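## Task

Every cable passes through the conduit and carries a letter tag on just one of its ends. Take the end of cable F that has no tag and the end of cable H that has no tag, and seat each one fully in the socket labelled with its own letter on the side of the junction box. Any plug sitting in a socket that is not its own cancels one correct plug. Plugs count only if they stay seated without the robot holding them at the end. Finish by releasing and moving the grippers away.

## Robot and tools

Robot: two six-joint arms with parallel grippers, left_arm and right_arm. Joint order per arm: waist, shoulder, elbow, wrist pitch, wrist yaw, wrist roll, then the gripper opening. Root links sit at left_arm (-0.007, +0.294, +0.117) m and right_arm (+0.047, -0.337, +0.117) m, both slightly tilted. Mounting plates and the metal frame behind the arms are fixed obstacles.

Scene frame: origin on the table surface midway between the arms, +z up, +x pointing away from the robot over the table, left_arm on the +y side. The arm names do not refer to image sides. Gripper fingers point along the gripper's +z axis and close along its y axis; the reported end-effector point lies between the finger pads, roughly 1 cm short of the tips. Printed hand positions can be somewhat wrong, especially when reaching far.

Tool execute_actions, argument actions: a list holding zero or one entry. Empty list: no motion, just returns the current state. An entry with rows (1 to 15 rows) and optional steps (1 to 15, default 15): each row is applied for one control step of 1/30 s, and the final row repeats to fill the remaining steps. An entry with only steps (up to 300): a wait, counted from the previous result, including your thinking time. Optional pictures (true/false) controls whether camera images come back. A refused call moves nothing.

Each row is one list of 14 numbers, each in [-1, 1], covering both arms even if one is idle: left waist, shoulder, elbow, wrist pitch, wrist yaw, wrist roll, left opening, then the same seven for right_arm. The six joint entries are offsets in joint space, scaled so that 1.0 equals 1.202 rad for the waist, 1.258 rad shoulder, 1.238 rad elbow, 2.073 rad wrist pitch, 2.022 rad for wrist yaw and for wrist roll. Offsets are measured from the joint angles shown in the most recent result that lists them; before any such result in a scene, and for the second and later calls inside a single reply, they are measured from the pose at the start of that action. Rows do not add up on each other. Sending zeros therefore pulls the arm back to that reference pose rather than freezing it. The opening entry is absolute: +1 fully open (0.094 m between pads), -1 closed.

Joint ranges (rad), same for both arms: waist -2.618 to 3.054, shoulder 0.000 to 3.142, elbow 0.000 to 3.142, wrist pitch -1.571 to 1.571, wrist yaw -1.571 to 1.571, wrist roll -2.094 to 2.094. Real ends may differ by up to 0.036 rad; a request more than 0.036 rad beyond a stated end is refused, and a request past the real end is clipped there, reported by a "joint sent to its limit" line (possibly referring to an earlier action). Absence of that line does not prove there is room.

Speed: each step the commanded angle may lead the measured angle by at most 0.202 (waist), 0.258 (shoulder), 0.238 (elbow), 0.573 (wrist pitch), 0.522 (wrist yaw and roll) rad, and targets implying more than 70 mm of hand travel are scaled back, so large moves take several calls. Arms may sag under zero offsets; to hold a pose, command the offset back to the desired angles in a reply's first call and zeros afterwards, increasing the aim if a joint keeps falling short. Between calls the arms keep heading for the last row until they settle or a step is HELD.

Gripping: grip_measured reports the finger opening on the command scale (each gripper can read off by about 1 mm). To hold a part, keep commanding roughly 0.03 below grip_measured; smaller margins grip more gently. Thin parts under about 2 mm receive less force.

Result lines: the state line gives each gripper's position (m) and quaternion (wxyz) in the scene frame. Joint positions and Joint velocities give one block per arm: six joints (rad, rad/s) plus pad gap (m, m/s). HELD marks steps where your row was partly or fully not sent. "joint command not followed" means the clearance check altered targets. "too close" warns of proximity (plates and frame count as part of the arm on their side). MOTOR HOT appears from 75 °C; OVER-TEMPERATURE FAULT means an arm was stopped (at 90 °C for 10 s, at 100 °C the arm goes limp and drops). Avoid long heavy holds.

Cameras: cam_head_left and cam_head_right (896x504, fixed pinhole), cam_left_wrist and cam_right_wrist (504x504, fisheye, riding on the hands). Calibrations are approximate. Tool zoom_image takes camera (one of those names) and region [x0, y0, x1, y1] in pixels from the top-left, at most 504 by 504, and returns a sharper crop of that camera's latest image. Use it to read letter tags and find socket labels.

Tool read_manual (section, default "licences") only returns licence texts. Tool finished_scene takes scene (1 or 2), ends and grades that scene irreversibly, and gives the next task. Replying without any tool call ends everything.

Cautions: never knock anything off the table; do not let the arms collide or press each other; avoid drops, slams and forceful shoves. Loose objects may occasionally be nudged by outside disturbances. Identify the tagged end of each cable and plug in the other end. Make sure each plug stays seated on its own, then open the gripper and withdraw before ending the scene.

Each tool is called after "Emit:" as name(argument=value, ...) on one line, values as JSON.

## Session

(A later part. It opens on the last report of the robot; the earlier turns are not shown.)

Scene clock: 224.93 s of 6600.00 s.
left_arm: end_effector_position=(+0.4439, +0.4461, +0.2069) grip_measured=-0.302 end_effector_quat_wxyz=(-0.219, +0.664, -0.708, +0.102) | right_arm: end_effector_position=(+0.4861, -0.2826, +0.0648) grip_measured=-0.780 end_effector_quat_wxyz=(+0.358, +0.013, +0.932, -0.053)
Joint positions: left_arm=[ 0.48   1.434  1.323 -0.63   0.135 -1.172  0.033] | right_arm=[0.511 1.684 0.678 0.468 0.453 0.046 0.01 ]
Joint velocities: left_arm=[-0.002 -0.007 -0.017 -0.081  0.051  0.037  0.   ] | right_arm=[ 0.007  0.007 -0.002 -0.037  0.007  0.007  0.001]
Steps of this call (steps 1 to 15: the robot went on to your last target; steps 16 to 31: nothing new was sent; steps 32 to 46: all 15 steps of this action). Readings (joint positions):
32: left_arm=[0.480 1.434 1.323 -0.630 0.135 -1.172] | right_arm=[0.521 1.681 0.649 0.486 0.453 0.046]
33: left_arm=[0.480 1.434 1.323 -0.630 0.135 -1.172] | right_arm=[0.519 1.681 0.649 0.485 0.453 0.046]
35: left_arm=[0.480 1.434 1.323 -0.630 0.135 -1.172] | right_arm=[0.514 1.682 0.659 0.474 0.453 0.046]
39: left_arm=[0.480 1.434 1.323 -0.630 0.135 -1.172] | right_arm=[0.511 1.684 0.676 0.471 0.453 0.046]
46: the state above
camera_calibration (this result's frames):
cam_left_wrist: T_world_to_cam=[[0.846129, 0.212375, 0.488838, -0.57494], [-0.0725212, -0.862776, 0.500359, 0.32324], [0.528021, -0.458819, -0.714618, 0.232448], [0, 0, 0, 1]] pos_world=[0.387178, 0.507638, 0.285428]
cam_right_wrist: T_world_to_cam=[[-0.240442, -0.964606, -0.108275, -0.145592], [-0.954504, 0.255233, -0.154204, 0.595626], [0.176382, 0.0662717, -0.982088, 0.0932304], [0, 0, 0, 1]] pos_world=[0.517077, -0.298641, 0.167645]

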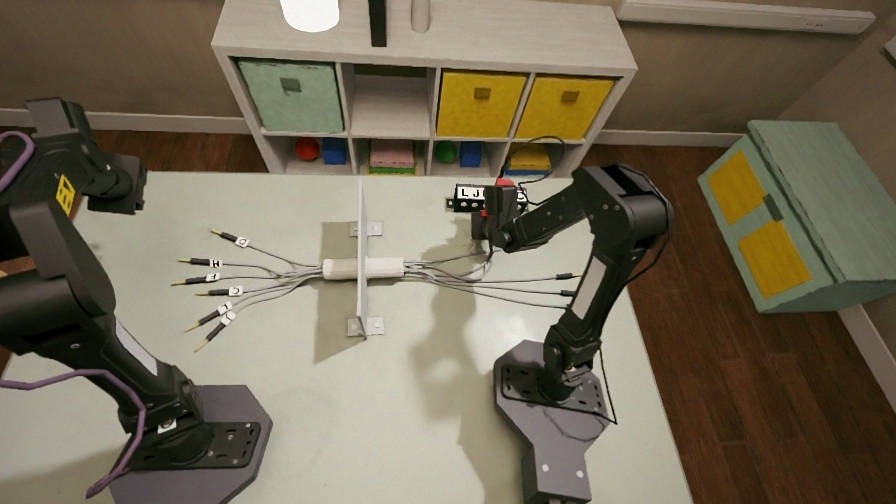

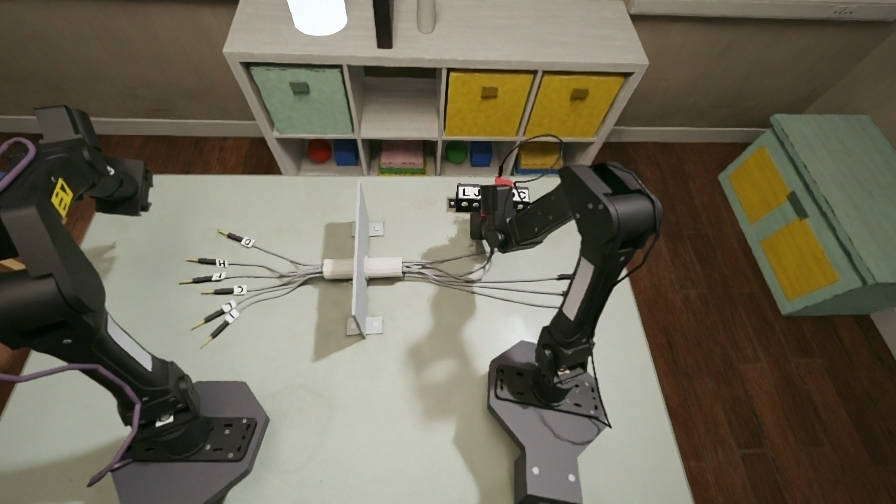

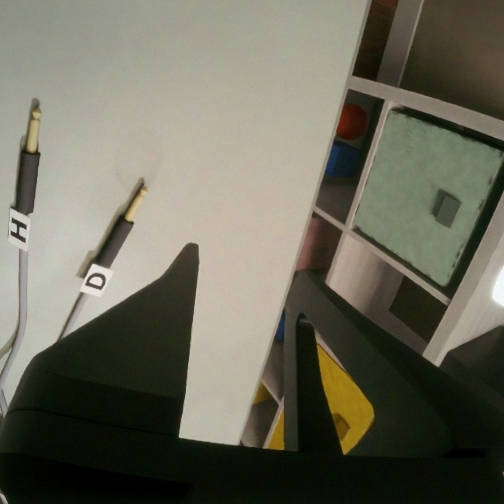

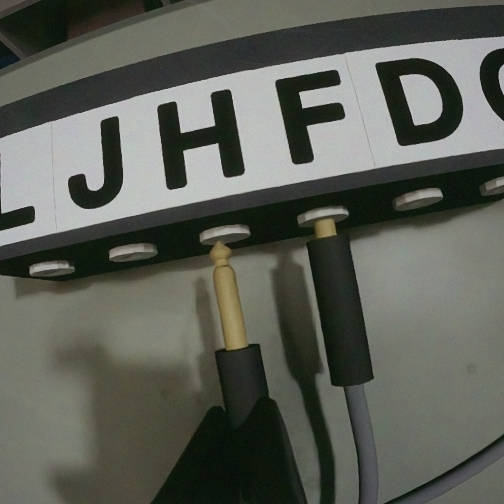

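Emit:
execute_actions(actions=[{"rows":[[0,0,0,0,0,0,-0.3,-0.006,0.006,0.02,-0.008,0,0,-0.85],[0,0,0,0,0,0,-0.3,-0.006,0.012,0.035,-0.014,0,0,-0.85],[0,0,0,0,0,0,-0.3,-0.006,0.018,0.05,-0.02,0,0,-0.85]],"steps":15}])

Scene clock: 226.50 s of 6600.00 s.
left_arm: end_effector_position=(+0.4440, +0.4459, +0.2069) grip_measured=-0.302 end_effector_quat_wxyz=(-0.219, +0.664, -0.708, +0.102) | right_arm: end_effector_position=(+0.4884, -0.2813, +0.0618) grip_measured=-0.780 end_effector_quat_wxyz=(+0.348, +0.009, +0.936, -0.055)
Joint positions: left_arm=[ 0.48   1.434  1.323 -0.63   0.136 -1.172  0.033] | right_arm=[0.511 1.697 0.707 0.429 0.454 0.046 0.01 ]
Joint velocities: left_arm=[-0.012 -0.007 -0.012 -0.051 -0.095 -0.007  0.001] | right_arm=[-0.002 -0.022  0.002  0.007 -0.051 -0.022  0.   ]
Steps of this call (steps 1 to 15: the robot went on to your last target; steps 16 to 32: nothing new was sent; steps 33 to 47: all 15 steps of this action). Readings (joint positions):
33: left_arm=[0.480 1.434 1.323 -0.630 0.136 -1.172] | right_arm=[0.511 1.684 0.678 0.466 0.453 0.046]
34: left_arm=[0.480 1.434 1.323 -0.630 0.136 -1.172] | right_arm=[0.511 1.684 0.679 0.463 0.453 0.046]
36: left_arm=[0.480 1.434 1.323 -0.630 0.136 -1.172] | right_arm=[0.511 1.689 0.693 0.449 0.453 0.046]
40: left_arm=[0.480 1.434 1.323 -0.630 0.136 -1.172] | right_arm=[0.511 1.697 0.705 0.432 0.454 0.046]
47: the state above
camera_calibration (this result's frames):
cam_left_wrist: T_world_to_cam=[[0.846096, 0.212384, 0.488891, -0.574951], [-0.0729409, -0.862431, 0.500892, 0.323054], [0.528016, -0.459463, -0.714208, 0.232571], [0, 0, 0, 1]] pos_world=[0.387227, 0.50758, 0.285377]
cam_right_wrist: T_world_to_cam=[[-0.238027, -0.966442, -0.0966048, -0.146539], [-0.958935, 0.249636, -0.134633, 0.59644], [0.154231, 0.0605914, -0.986175, 0.0992866], [0, 0, 0, 1]] pos_world=[0.521754, -0.296531, 0.164058]

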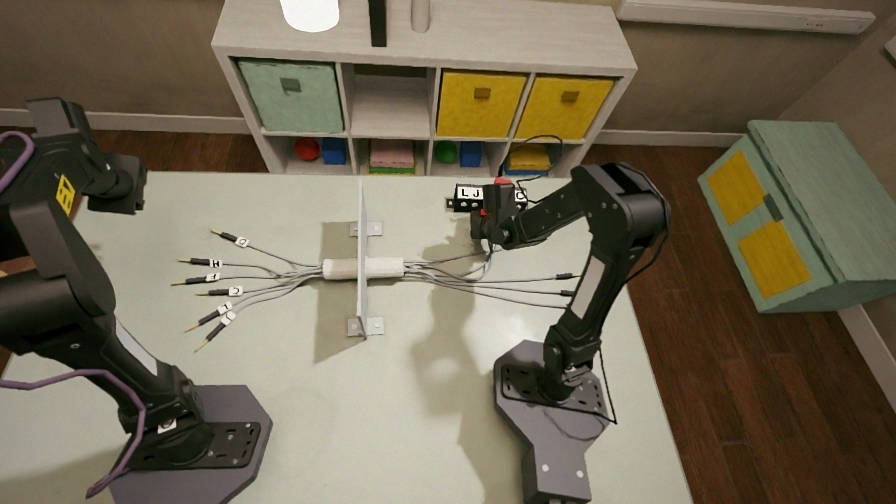

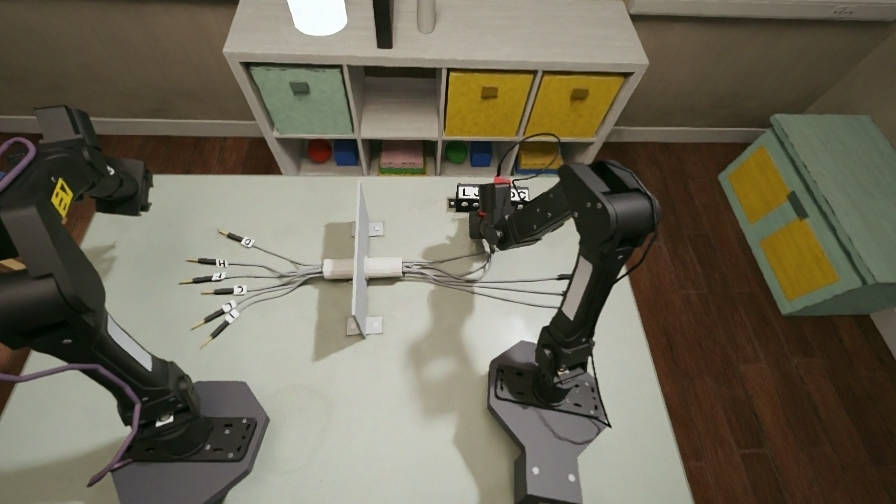

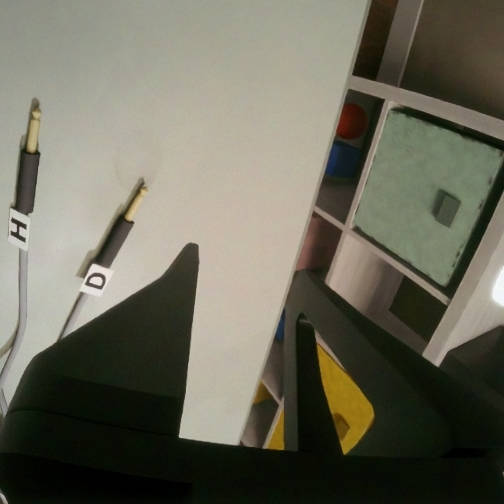

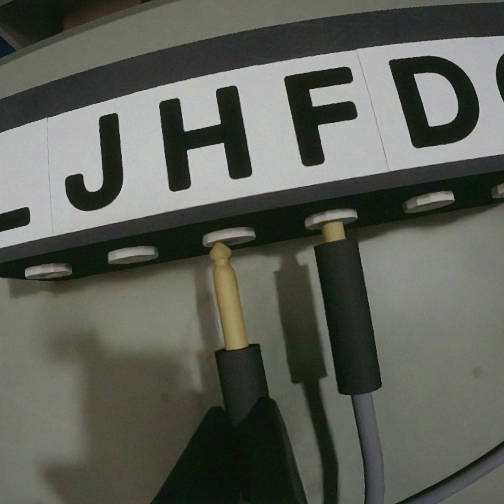

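Emit:
execute_actions(actions=[{"rows":[[0,0,0,0,0,0,-0.3,-0.013,0,0,0.012,0,0,-0.85]],"steps":12}])

Emit:
zoom_image(camera="cam_right_wrist", region=[150,170,400,330])

Scene clock: 227.73 s of 6600.00 s.
left_arm: end_effector_position=(+0.4440, +0.4458, +0.2069) grip_measured=-0.302 end_effector_quat_wxyz=(-0.218, +0.664, -0.708, +0.103) | right_arm: end_effector_position=(+0.4887, -0.2832, +0.0615) grip_measured=-0.780 end_effector_quat_wxyz=(+0.348, +0.011, +0.936, -0.056)
Joint positions: left_arm=[ 0.48   1.434  1.323 -0.63   0.137 -1.172  0.033] | right_arm=[0.506 1.697 0.707 0.428 0.453 0.046 0.01 ]
Joint velocities: left_arm=[-0.017  0.012  0.002  0.007  0.007  0.037 -0.001] | right_arm=[ 0.012  0.002 -0.007 -0.007 -0.095  0.007 -0.001]
Steps of this call (steps 1 to 15: the robot went on to your last target; steps 16 to 25: nothing new was sent; steps 26 to 37: all 12 steps of this action). Readings (joint positions):
26: left_arm=[0.480 1.434 1.323 -0.630 0.136 -1.172] | right_arm=[0.510 1.697 0.707 0.428 0.454 0.046]
27: left_arm=[0.480 1.434 1.323 -0.630 0.136 -1.172] | right_arm=[0.509 1.697 0.707 0.428 0.453 0.046]
29: left_arm=[0.480 1.434 1.323 -0.630 0.136 -1.172] | right_arm=[0.507 1.697 0.707 0.428 0.453 0.046]
33: left_arm=[0.480 1.434 1.323 -0.630 0.136 -1.172] | right_arm=[0.506 1.697 0.707 0.428 0.453 0.046]
37: the state above
camera_calibration (this result's frames):
cam_left_wrist: T_world_to_cam=[[0.846063, 0.212392, 0.488944, -0.574962], [-0.0733607, -0.862086, 0.501424, 0.322868], [0.52801, -0.460106, -0.713798, 0.232693], [0, 0, 0, 1]] pos_world=[0.387276, 0.507521, 0.285327]
cam_right_wrist: T_world_to_cam=[[-0.241754, -0.965619, -0.0955753, -0.146275], [-0.958063, 0.253153, -0.134275, 0.597681], [0.153854, 0.0591054, -0.986324, 0.0988305], [0, 0, 0, 1]] pos_world=[0.522048, -0.298392, 0.163752]

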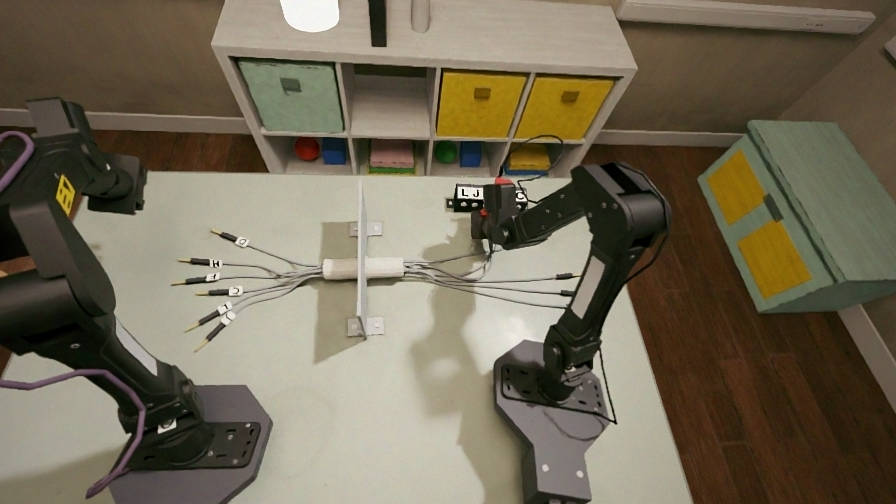

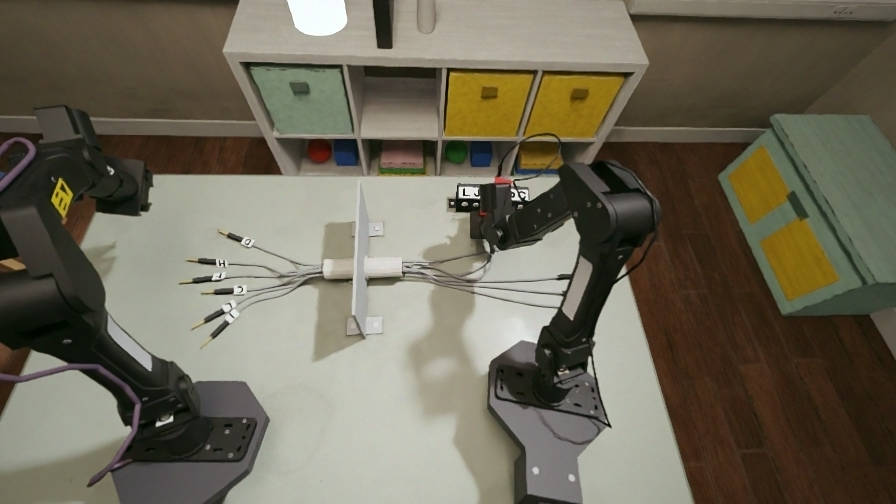

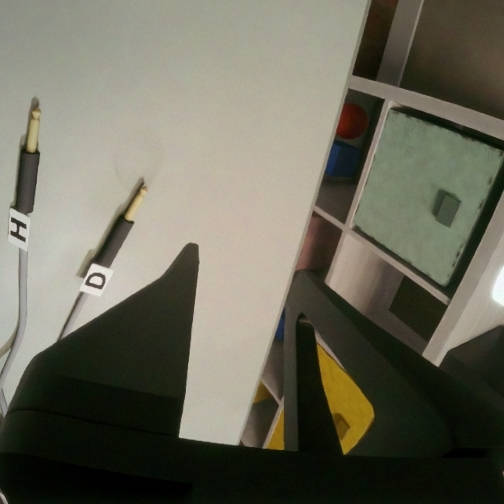

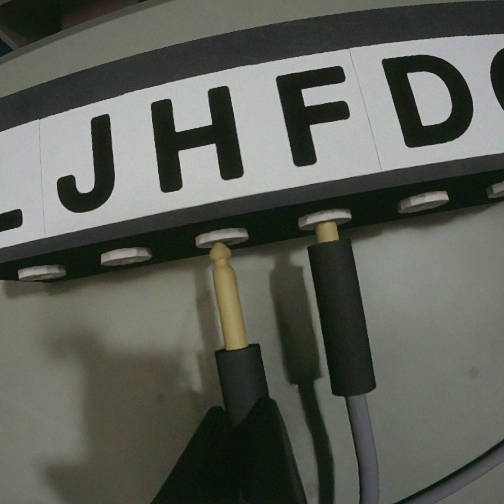

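Region (150, 170, 400, 330) of cam_right_wrist's 504x504 image, scaled by 2.016, with more detail than that image has; it fills the top 323 rows of this view, and the rest is white.

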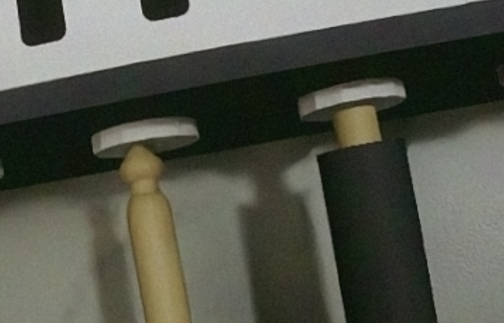

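Emit:
execute_actions(actions=[{"rows":[[0,0,0,0,0,0,-0.3,0,0.004,0.02,0,0,0,-0.85],[0,0,0,0,0,0,-0.3,0,0.008,0.035,0,0,0,-0.85],[0,0,0,0,0,0,-0.3,0,0.014,0.05,-0.005,0,0,-0.85]],"steps":15}])

Emit:
zoom_image(camera="cam_right_wrist", region=[150,170,400,330])

Scene clock: 229.23 s of 6600.00 s.
left_arm: end_effector_position=(+0.4440, +0.4457, +0.2069) grip_measured=-0.302 end_effector_quat_wxyz=(-0.218, +0.664, -0.708, +0.103) | right_arm: end_effector_position=(+0.4926, -0.2833, +0.0608) grip_measured=-0.780 end_effector_quat_wxyz=(+0.343, +0.010, +0.937, -0.061)
Joint positions: left_arm=[ 0.48   1.434  1.323 -0.63   0.137 -1.172  0.033] | right_arm=[0.506 1.709 0.733 0.404 0.461 0.046 0.01 ]
Joint velocities: left_arm=[ 0.002  0.002 -0.017  0.037 -0.066  0.066 -0.001] | right_arm=[-0.002 -0.027 -0.012  0.007  0.051  0.051  0.   ]
Steps of this call (steps 1 to 15: the robot went on to your last target; steps 16 to 30: nothing new was sent; steps 31 to 45: all 15 steps of this action). Readings (joint positions):
31: left_arm=[0.480 1.434 1.323 -0.630 0.137 -1.172] | right_arm=[0.506 1.697 0.707 0.427 0.453 0.046]
32: left_arm=[0.480 1.434 1.323 -0.630 0.137 -1.172] | right_arm=[0.506 1.697 0.707 0.427 0.453 0.046]
34: left_arm=[0.480 1.434 1.323 -0.630 0.137 -1.172] | right_arm=[0.506 1.701 0.718 0.417 0.453 0.046]
38: left_arm=[0.480 1.434 1.323 -0.630 0.137 -1.172] | right_arm=[0.506 1.709 0.730 0.404 0.459 0.046]
45: the state above
camera_calibration (this result's frames):
cam_left_wrist: T_world_to_cam=[[0.846047, 0.212397, 0.488971, -0.574968], [-0.0735705, -0.861913, 0.50169, 0.322775], [0.528008, -0.460427, -0.713593, 0.232755], [0, 0, 0, 1]] pos_world=[0.3873, 0.507492, 0.285301]
cam_right_wrist: T_world_to_cam=[[-0.245422, -0.965697, -0.0848338, -0.144348], [-0.958516, 0.254818, -0.127733, 0.601692], [0.144969, 0.049966, -0.988174, 0.0994127], [0, 0, 0, 1]] pos_world=[0.526894, -0.297686, 0.162847]

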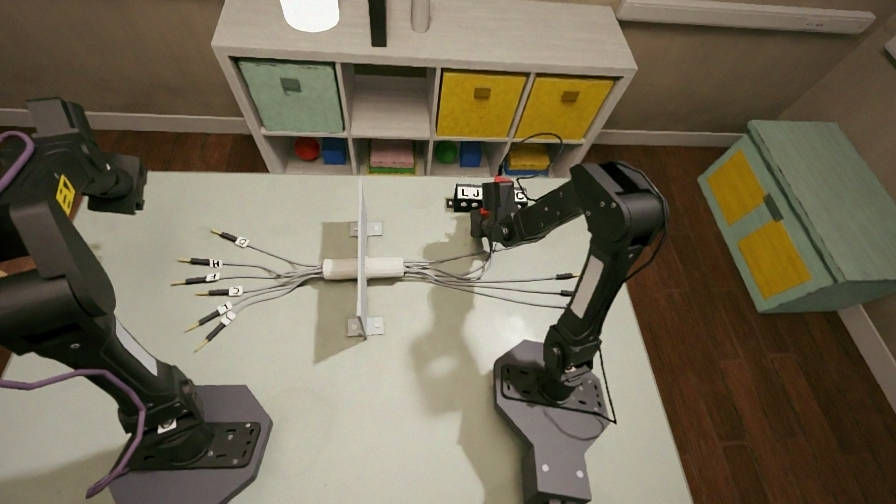

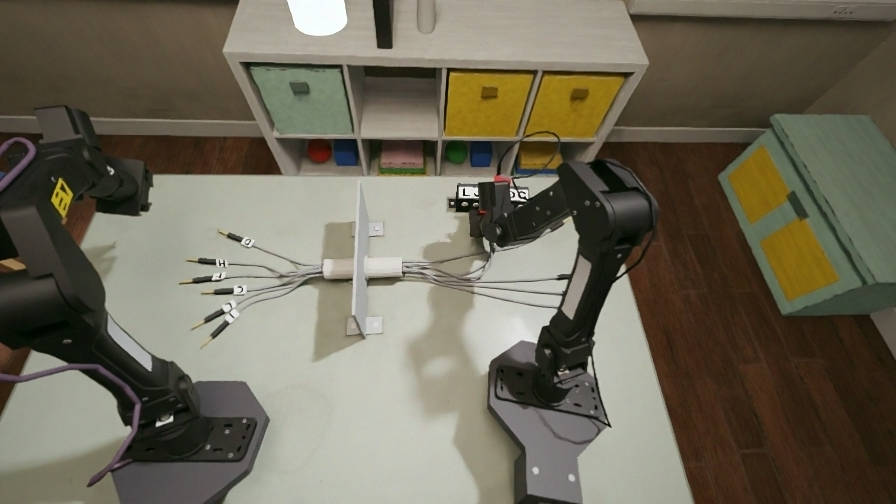

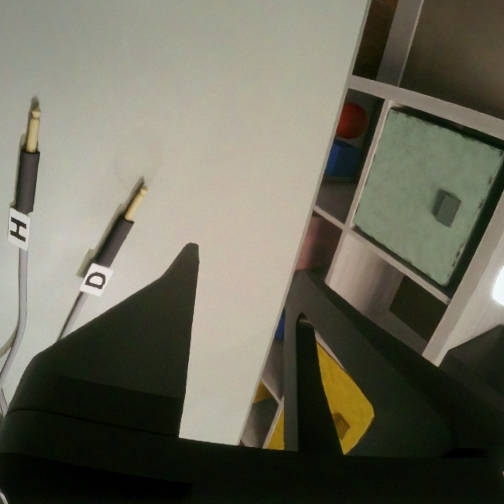

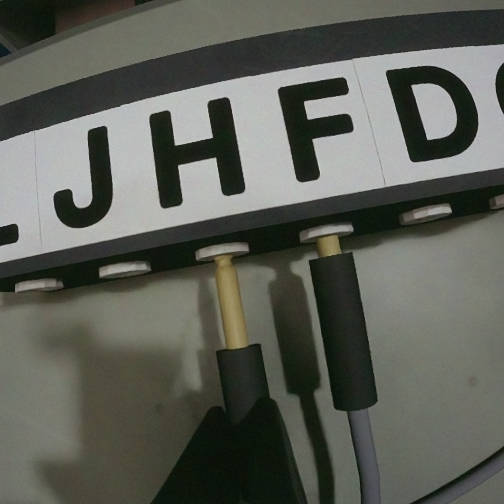

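Region (150, 170, 400, 330) of cam_right_wrist's 504x504 image, scaled by 2.016, with more detail than that image has; it fills the top 323 rows of this view, and the rest is white.

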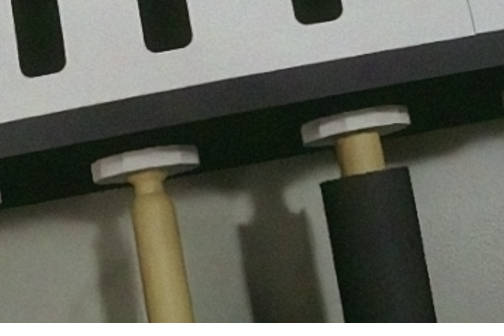

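Emit:
execute_actions(actions=[{"rows":[[0,0,0,0,0,0,-0.3,0,0.004,0.02,0.01,0,0,-0.85],[0,0,0,0,0,0,-0.3,0,0.01,0.035,0.018,0,0,-0.85],[0,0,0,0,0,0,-0.3,0,0.016,0.05,0.026,0,0,-0.85],[0,0,0,0,0,0,-0.3,0,0.024,0.07,0.035,0,0,-0.85]],"steps":15}])

Scene clock: 230.53 s of 6600.00 s.
left_arm: end_effector_position=(+0.4441, +0.4456, +0.2069) grip_measured=-0.302 end_effector_quat_wxyz=(-0.218, +0.663, -0.708, +0.103) | right_arm: end_effector_position=(+0.5026, -0.2831, +0.0601) grip_measured=-0.780 end_effector_quat_wxyz=(+0.347, +0.015, +0.935, -0.068)
Joint positions: left_arm=[ 0.48   1.434  1.323 -0.63   0.138 -1.172  0.033] | right_arm=[0.506 1.74  0.773 0.402 0.478 0.046 0.01 ]
Joint velocities: left_arm=[-0.002 -0.002 -0.002 -0.022 -0.051 -0.007  0.001] | right_arm=[-0.012 -0.007  0.007  0.066 -0.022 -0.037  0.001]
Steps of this call (steps 1 to 15: the robot went on to your last target; steps 16 to 24: nothing new was sent; steps 25 to 39: all 15 steps of this action). Readings (joint positions):
25: left_arm=[0.480 1.434 1.323 -0.630 0.137 -1.172] | right_arm=[0.506 1.709 0.733 0.404 0.461 0.046]
26: left_arm=[0.480 1.434 1.323 -0.630 0.137 -1.172] | right_arm=[0.506 1.709 0.733 0.404 0.461 0.046]
28: left_arm=[0.480 1.434 1.323 -0.630 0.137 -1.172] | right_arm=[0.506 1.717 0.746 0.404 0.465 0.046]
32: left_arm=[0.480 1.434 1.323 -0.630 0.138 -1.172] | right_arm=[0.506 1.739 0.773 0.402 0.477 0.046]
39: the state above
camera_calibration (this result's frames):
cam_left_wrist: T_world_to_cam=[[0.846014, 0.212405, 0.489024, -0.574979], [-0.0739903, -0.861568, 0.502222, 0.322589], [0.528002, -0.46107, -0.713182, 0.232877], [0, 0, 0, 1]] pos_world=[0.387349, 0.507434, 0.285251]
cam_right_wrist: T_world_to_cam=[[-0.256679, -0.963481, -0.076293, -0.136084], [-0.954254, 0.265162, -0.13816, 0.612532], [0.153344, 0.0373402, -0.987467, 0.0893897], [0, 0, 0, 1]] pos_world=[0.535874, -0.296872, 0.162514]

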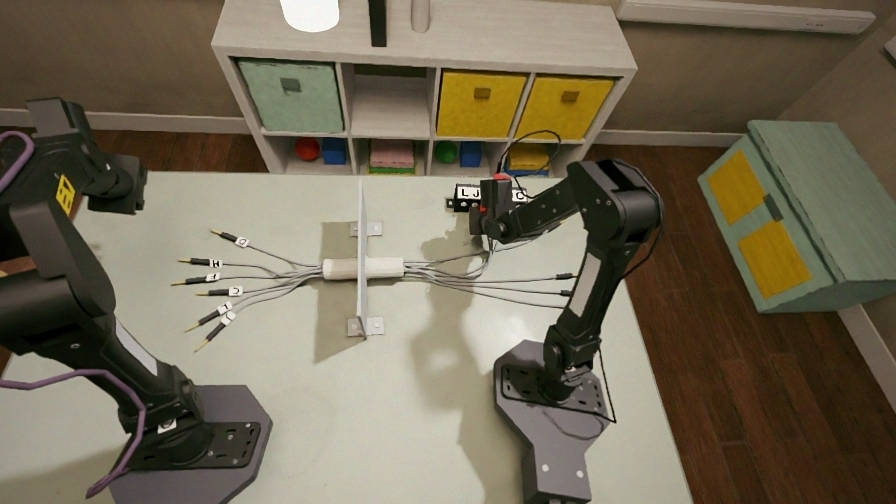

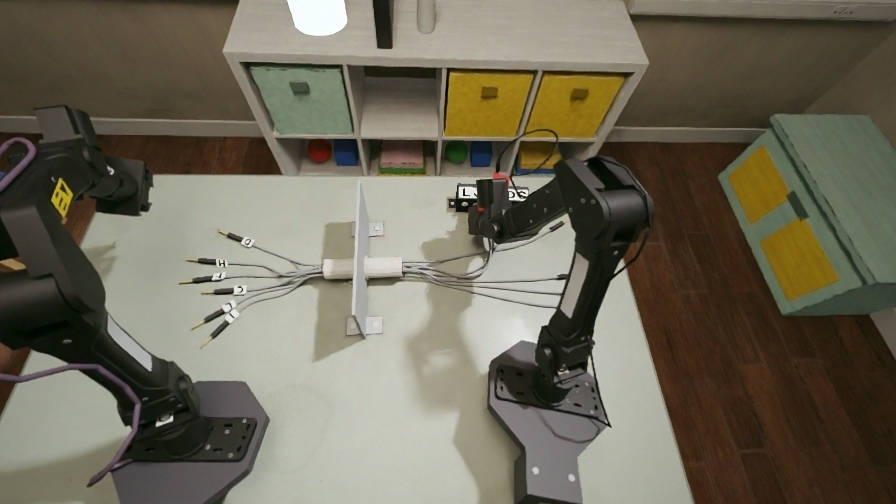

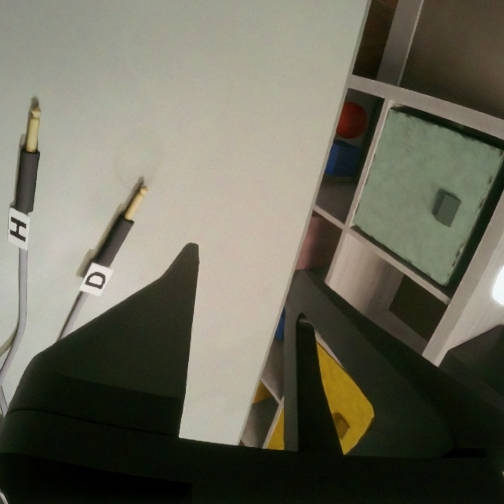

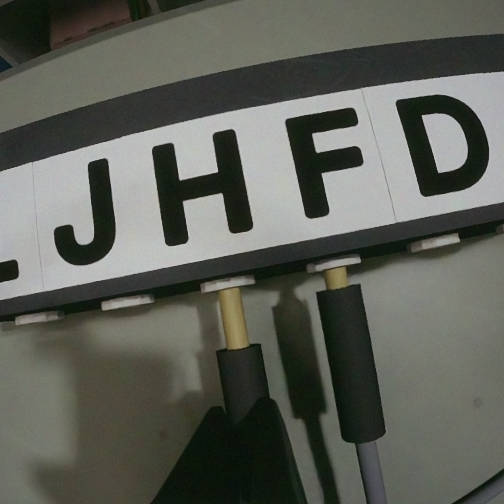

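Progressing. Repeat.

Emit:
execute_actions(actions=[{"rows":[[0,0,0,0,0,0,-0.3,0,0.004,0.02,0.005,-0.004,0,-0.85],[0,0,0,0,0,0,-0.3,0,0.01,0.035,0.01,-0.008,0,-0.85],[0,0,0,0,0,0,-0.3,0,0.016,0.05,0.015,-0.008,0,-0.85],[0,0,0,0,0,0,-0.3,0,0.024,0.07,0.02,-0.008,0,-0.85],[0,0,0,0,0,0,-0.3,0,0.03,0.09,0.02,-0.008,0,-0.85]],"steps":15}])

Scene clock: 232.03 s of 6600.00 s.
left_arm: end_effector_position=(+0.4441, +0.4455, +0.2069) grip_measured=-0.302 end_effector_quat_wxyz=(-0.218, +0.663, -0.708, +0.103) | right_arm: end_effector_position=(+0.5146, -0.2838, +0.0586) grip_measured=-0.780 end_effector_quat_wxyz=(+0.345, +0.018, +0.935, -0.077)
Joint positions: left_arm=[ 0.48   1.434  1.323 -0.63   0.138 -1.172  0.033] | right_arm=[0.503 1.775 0.831 0.376 0.495 0.046 0.01 ]
Joint velocities: left_arm=[ 0.017  0.002 -0.007  0.081 -0.066  0.081  0.001] | right_arm=[ 0.007 -0.027  0.002  0.022 -0.095 -0.066 -0.002]
Steps of this call (steps 1 to 15: the robot went on to your last target; steps 16 to 30: nothing new was sent; steps 31 to 45: all 15 steps of this action). Readings (joint positions):
31: left_arm=[0.480 1.434 1.323 -0.630 0.138 -1.172] | right_arm=[0.506 1.740 0.773 0.399 0.478 0.046]
32: left_arm=[0.480 1.434 1.323 -0.630 0.138 -1.172] | right_arm=[0.506 1.740 0.773 0.399 0.478 0.046]
34: left_arm=[0.480 1.434 1.323 -0.630 0.138 -1.172] | right_arm=[0.506 1.747 0.784 0.395 0.482 0.046]
38: left_arm=[0.480 1.434 1.323 -0.630 0.138 -1.172] | right_arm=[0.503 1.775 0.829 0.380 0.494 0.046]
45: the state above
camera_calibration (this result's frames):
cam_left_wrist: T_world_to_cam=[[0.845997, 0.21241, 0.48905, -0.574984], [-0.0742001, -0.861395, 0.502488, 0.322496], [0.527999, -0.461391, -0.712977, 0.232938], [0, 0, 0, 1]] pos_world=[0.387374, 0.507404, 0.285226]
cam_right_wrist: T_world_to_cam=[[-0.269523, -0.961046, -0.0612165, -0.127376], [-0.95104, 0.275624, -0.139839, 0.625356], [0.151264, 0.0205296, -0.98828, 0.0825207], [0, 0, 0, 1]] pos_world=[0.547925, -0.296471, 0.161205]

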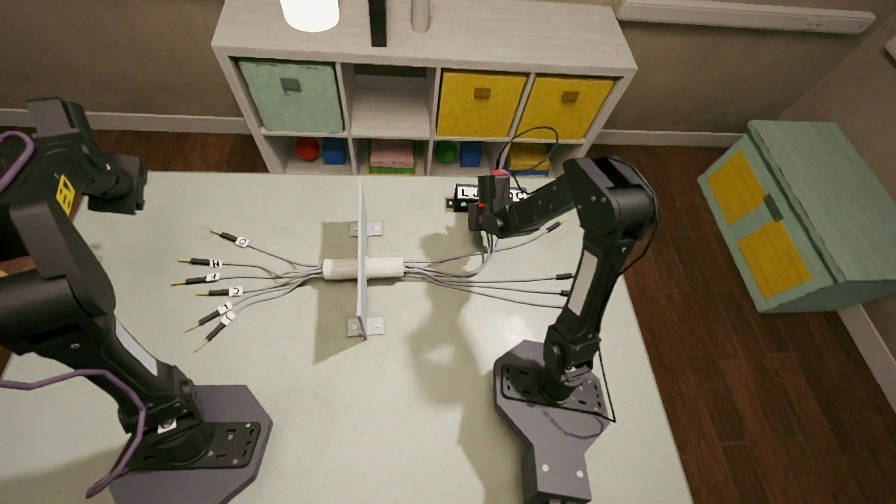

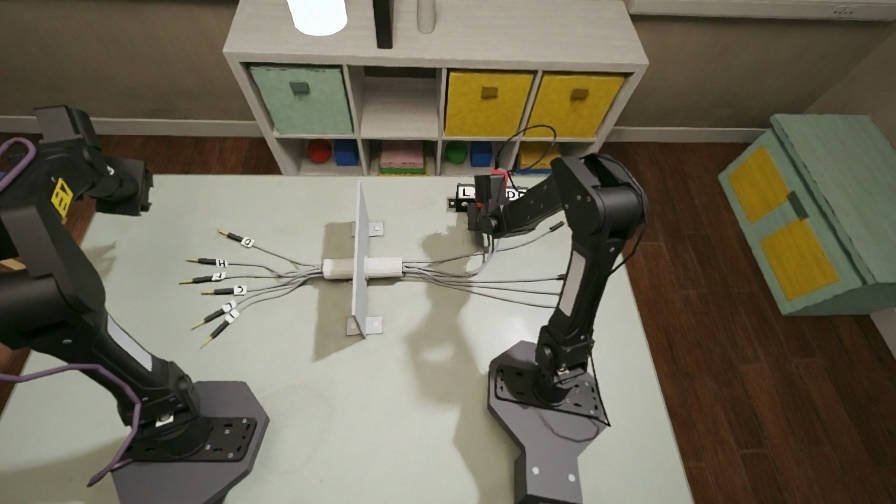

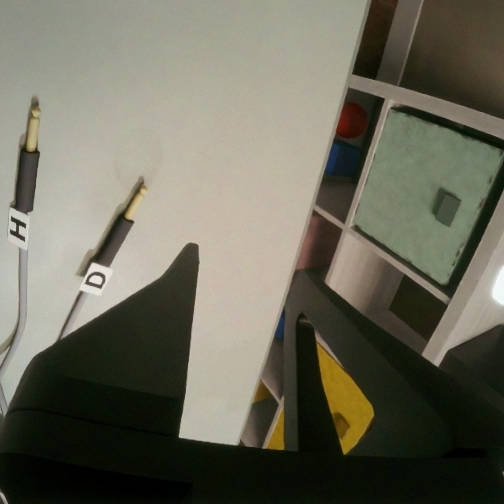

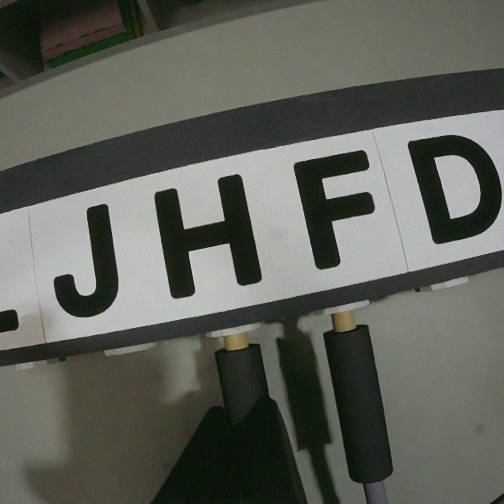

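Emit:
execute_actions(actions=[{"rows":[[0,0,0,0,0,0,-0.3,0,0.004,0.03,0.01,-0.004,0,-0.87],[0,0,0,0,0,0,-0.3,0,0.01,0.06,0.02,-0.008,0,-0.87],[0,0,0,0,0,0,-0.3,0,0.016,0.09,0.03,-0.008,0,-0.87],[0,0,0,0,0,0,-0.3,0,0.02,0.12,0.04,-0.008,0,-0.87],[0,0,0,0,0,0,-0.3,0,0.02,0.15,0.05,-0.008,0,-0.87]],"steps":15}])

Scene clock: 233.07 s of 6600.00 s.
left_arm: end_effector_position=(+0.4442, +0.4454, +0.2070) grip_measured=-0.302 end_effector_quat_wxyz=(-0.218, +0.663, -0.708, +0.104) | right_arm: end_effector_position=(+0.5215, -0.2849, +0.0596) grip_measured=-0.780 end_effector_quat_wxyz=(+0.319, +0.010, +0.943, -0.094)
Joint positions: left_arm=[ 0.48   1.434  1.323 -0.63   0.139 -1.172  0.033] | right_arm=[0.506 1.79  0.918 0.242 0.519 0.047 0.01 ]
Joint velocities: left_arm=[-0.007 -0.012 -0.007 -0.022  0.022  0.037  0.001] | right_arm=[ 0.002  0.002  0.017 -0.007 -0.007  0.007  0.   ]
Steps of this call (steps 1 to 15: the robot went on to your last target; step 16: nothing new was sent; steps 17 to 31: all 15 steps of this action). Readings (joint positions):
17: left_arm=[0.480 1.434 1.323 -0.630 0.139 -1.172] | right_arm=[0.503 1.775 0.831 0.373 0.496 0.046]
18: left_arm=[0.480 1.434 1.323 -0.630 0.139 -1.172] | right_arm=[0.503 1.775 0.835 0.370 0.497 0.046]
20: left_arm=[0.480 1.434 1.323 -0.630 0.139 -1.172] | right_arm=[0.503 1.786 0.864 0.351 0.504 0.046]
24: left_arm=[0.480 1.434 1.323 -0.630 0.139 -1.172] | right_arm=[0.506 1.790 0.904 0.272 0.519 0.046]
31: the state above
camera_calibration (this result's frames):
cam_left_wrist: T_world_to_cam=[[0.845964, 0.212419, 0.489104, -0.574995], [-0.0746199, -0.861048, 0.503019, 0.32231], [0.527992, -0.462033, -0.712565, 0.23306], [0, 0, 0, 1]] pos_world=[0.387422, 0.507346, 0.285175]
cam_right_wrist: T_world_to_cam=[[-0.271934, -0.962215, -0.0139628, -0.128336], [-0.95749, 0.271993, -0.0960895, 0.632081], [0.0962565, -0.0127608, -0.995275, 0.102051], [0, 0, 0, 1]] pos_world=[0.560489, -0.294106, 0.160514]

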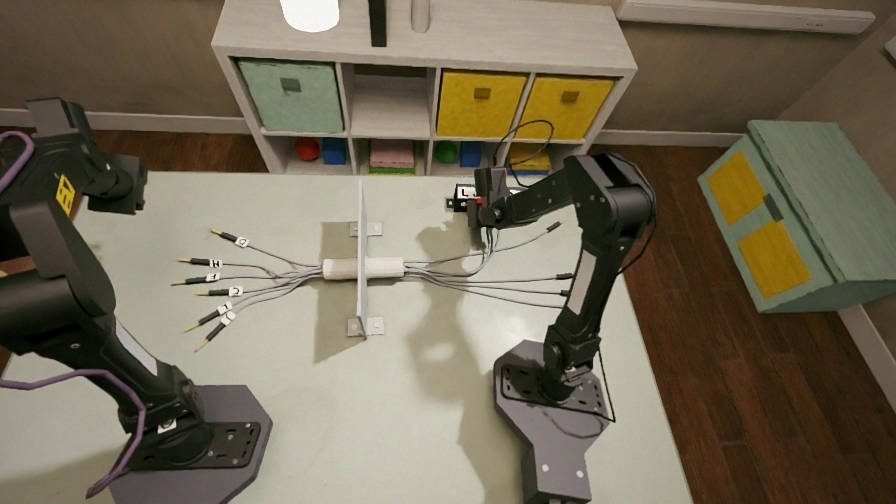

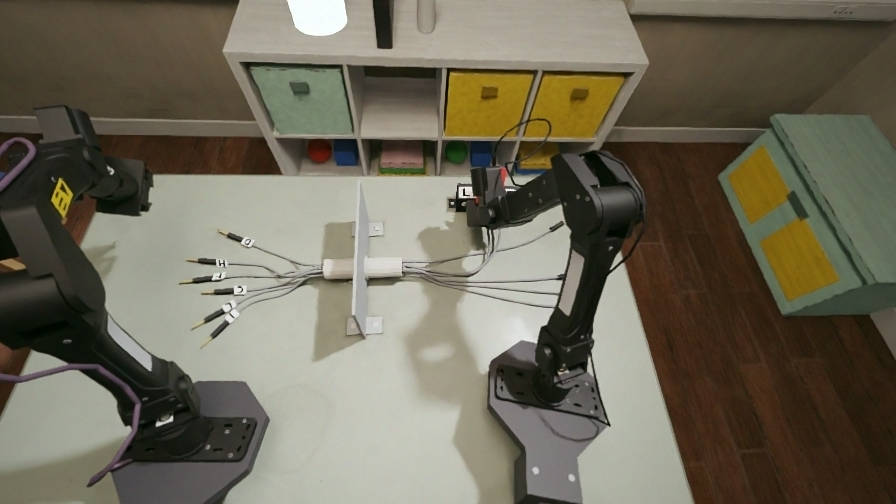

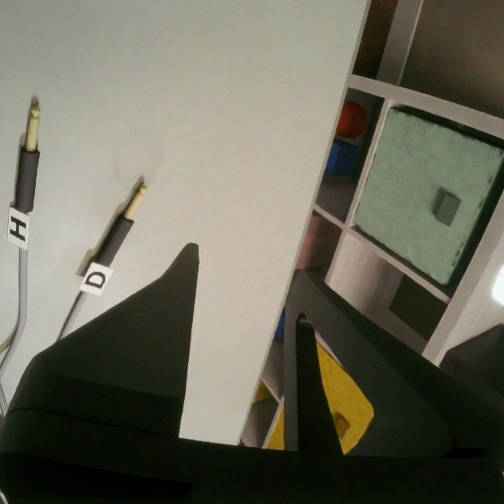

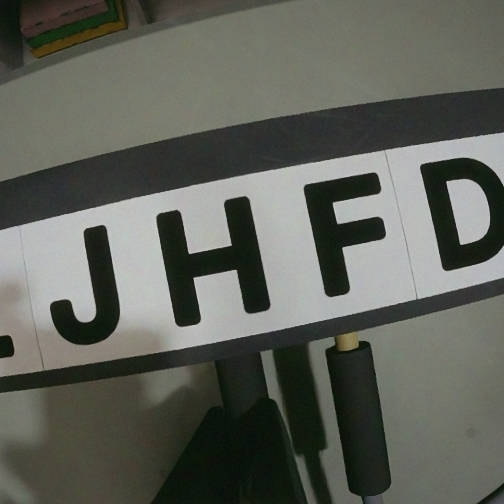

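Emit:
execute_actions(actions=[{"rows":[[0,0,0,0,0,0,-0.3,0,0,-0.02,0.05,0,0,-0.87],[0,0,0,0,0,0,-0.3,0,0,-0.04,0.1,0,0,-0.87]],"steps":15}])

Scene clock: 235.63 s of 6600.00 s.
left_arm: end_effector_position=(+0.4442, +0.4453, +0.2070) grip_measured=-0.302 end_effector_quat_wxyz=(-0.218, +0.663, -0.708, +0.104) | right_arm: end_effector_position=(+0.5194, -0.2850, +0.0587) grip_measured=-0.780 end_effector_quat_wxyz=(+0.341, +0.020, +0.936, -0.088)
Joint positions: left_arm=[ 0.48   1.434  1.323 -0.63   0.14  -1.172  0.033] | right_arm=[0.506 1.79  0.864 0.346 0.518 0.047 0.01 ]
Joint velocities: left_arm=[-0.012  0.012  0.007 -0.051  0.007 -0.037  0.   ] | right_arm=[-0.002  0.002  0.017 -0.051 -0.066 -0.037 -0.001]
Steps of this call (steps 1 to 15: the robot went on to your last target; steps 16 to 62: nothing new was sent; steps 63 to 77: all 15 steps of this action). Readings (joint positions):
63: left_arm=[0.480 1.434 1.323 -0.630 0.139 -1.172] | right_arm=[0.506 1.790 0.913 0.239 0.521 0.047]
64: left_arm=[0.480 1.434 1.323 -0.630 0.139 -1.172] | right_arm=[0.506 1.790 0.903 0.261 0.520 0.047]
66: left_arm=[0.480 1.434 1.323 -0.630 0.139 -1.172] | right_arm=[0.506 1.790 0.881 0.309 0.520 0.047]
70: left_arm=[0.480 1.434 1.323 -0.630 0.139 -1.172] | right_arm=[0.506 1.790 0.867 0.340 0.518 0.047]
77: the state above
camera_calibration (this result's frames):
cam_left_wrist: T_world_to_cam=[[0.845931, 0.212428, 0.489157, -0.575007], [-0.0750396, -0.860701, 0.50355, 0.322124], [0.527986, -0.462675, -0.712154, 0.233182], [0, 0, 0, 1]] pos_world=[0.387471, 0.507287, 0.285125]
cam_right_wrist: T_world_to_cam=[[-0.280388, -0.959007, -0.0410836, -0.122167], [-0.949148, 0.283381, -0.13716, 0.631327], [0.14318, 0.000536313, -0.989697, 0.0804883], [0, 0, 0, 1]] pos_world=[0.553444, -0.296109, 0.161233]

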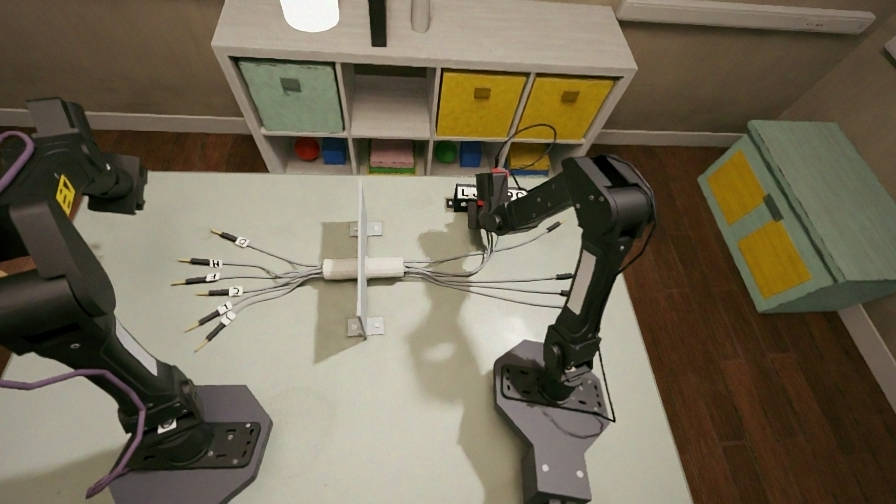

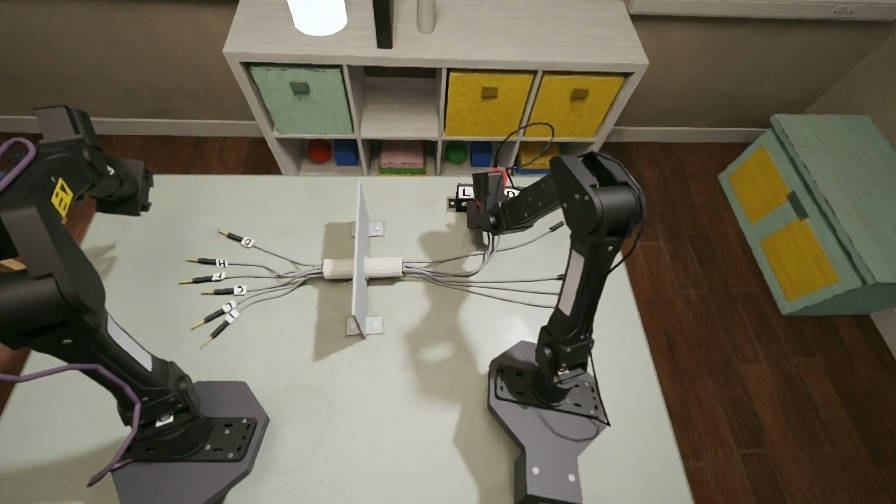

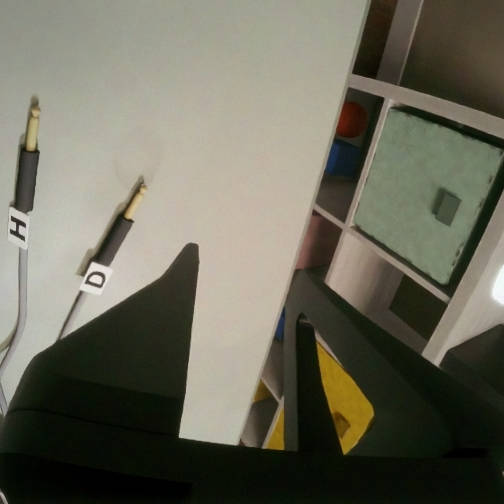

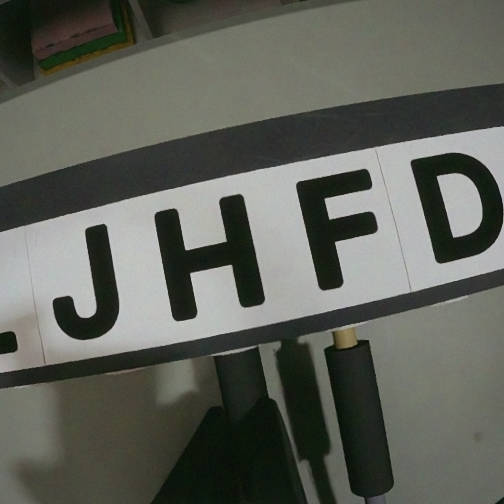

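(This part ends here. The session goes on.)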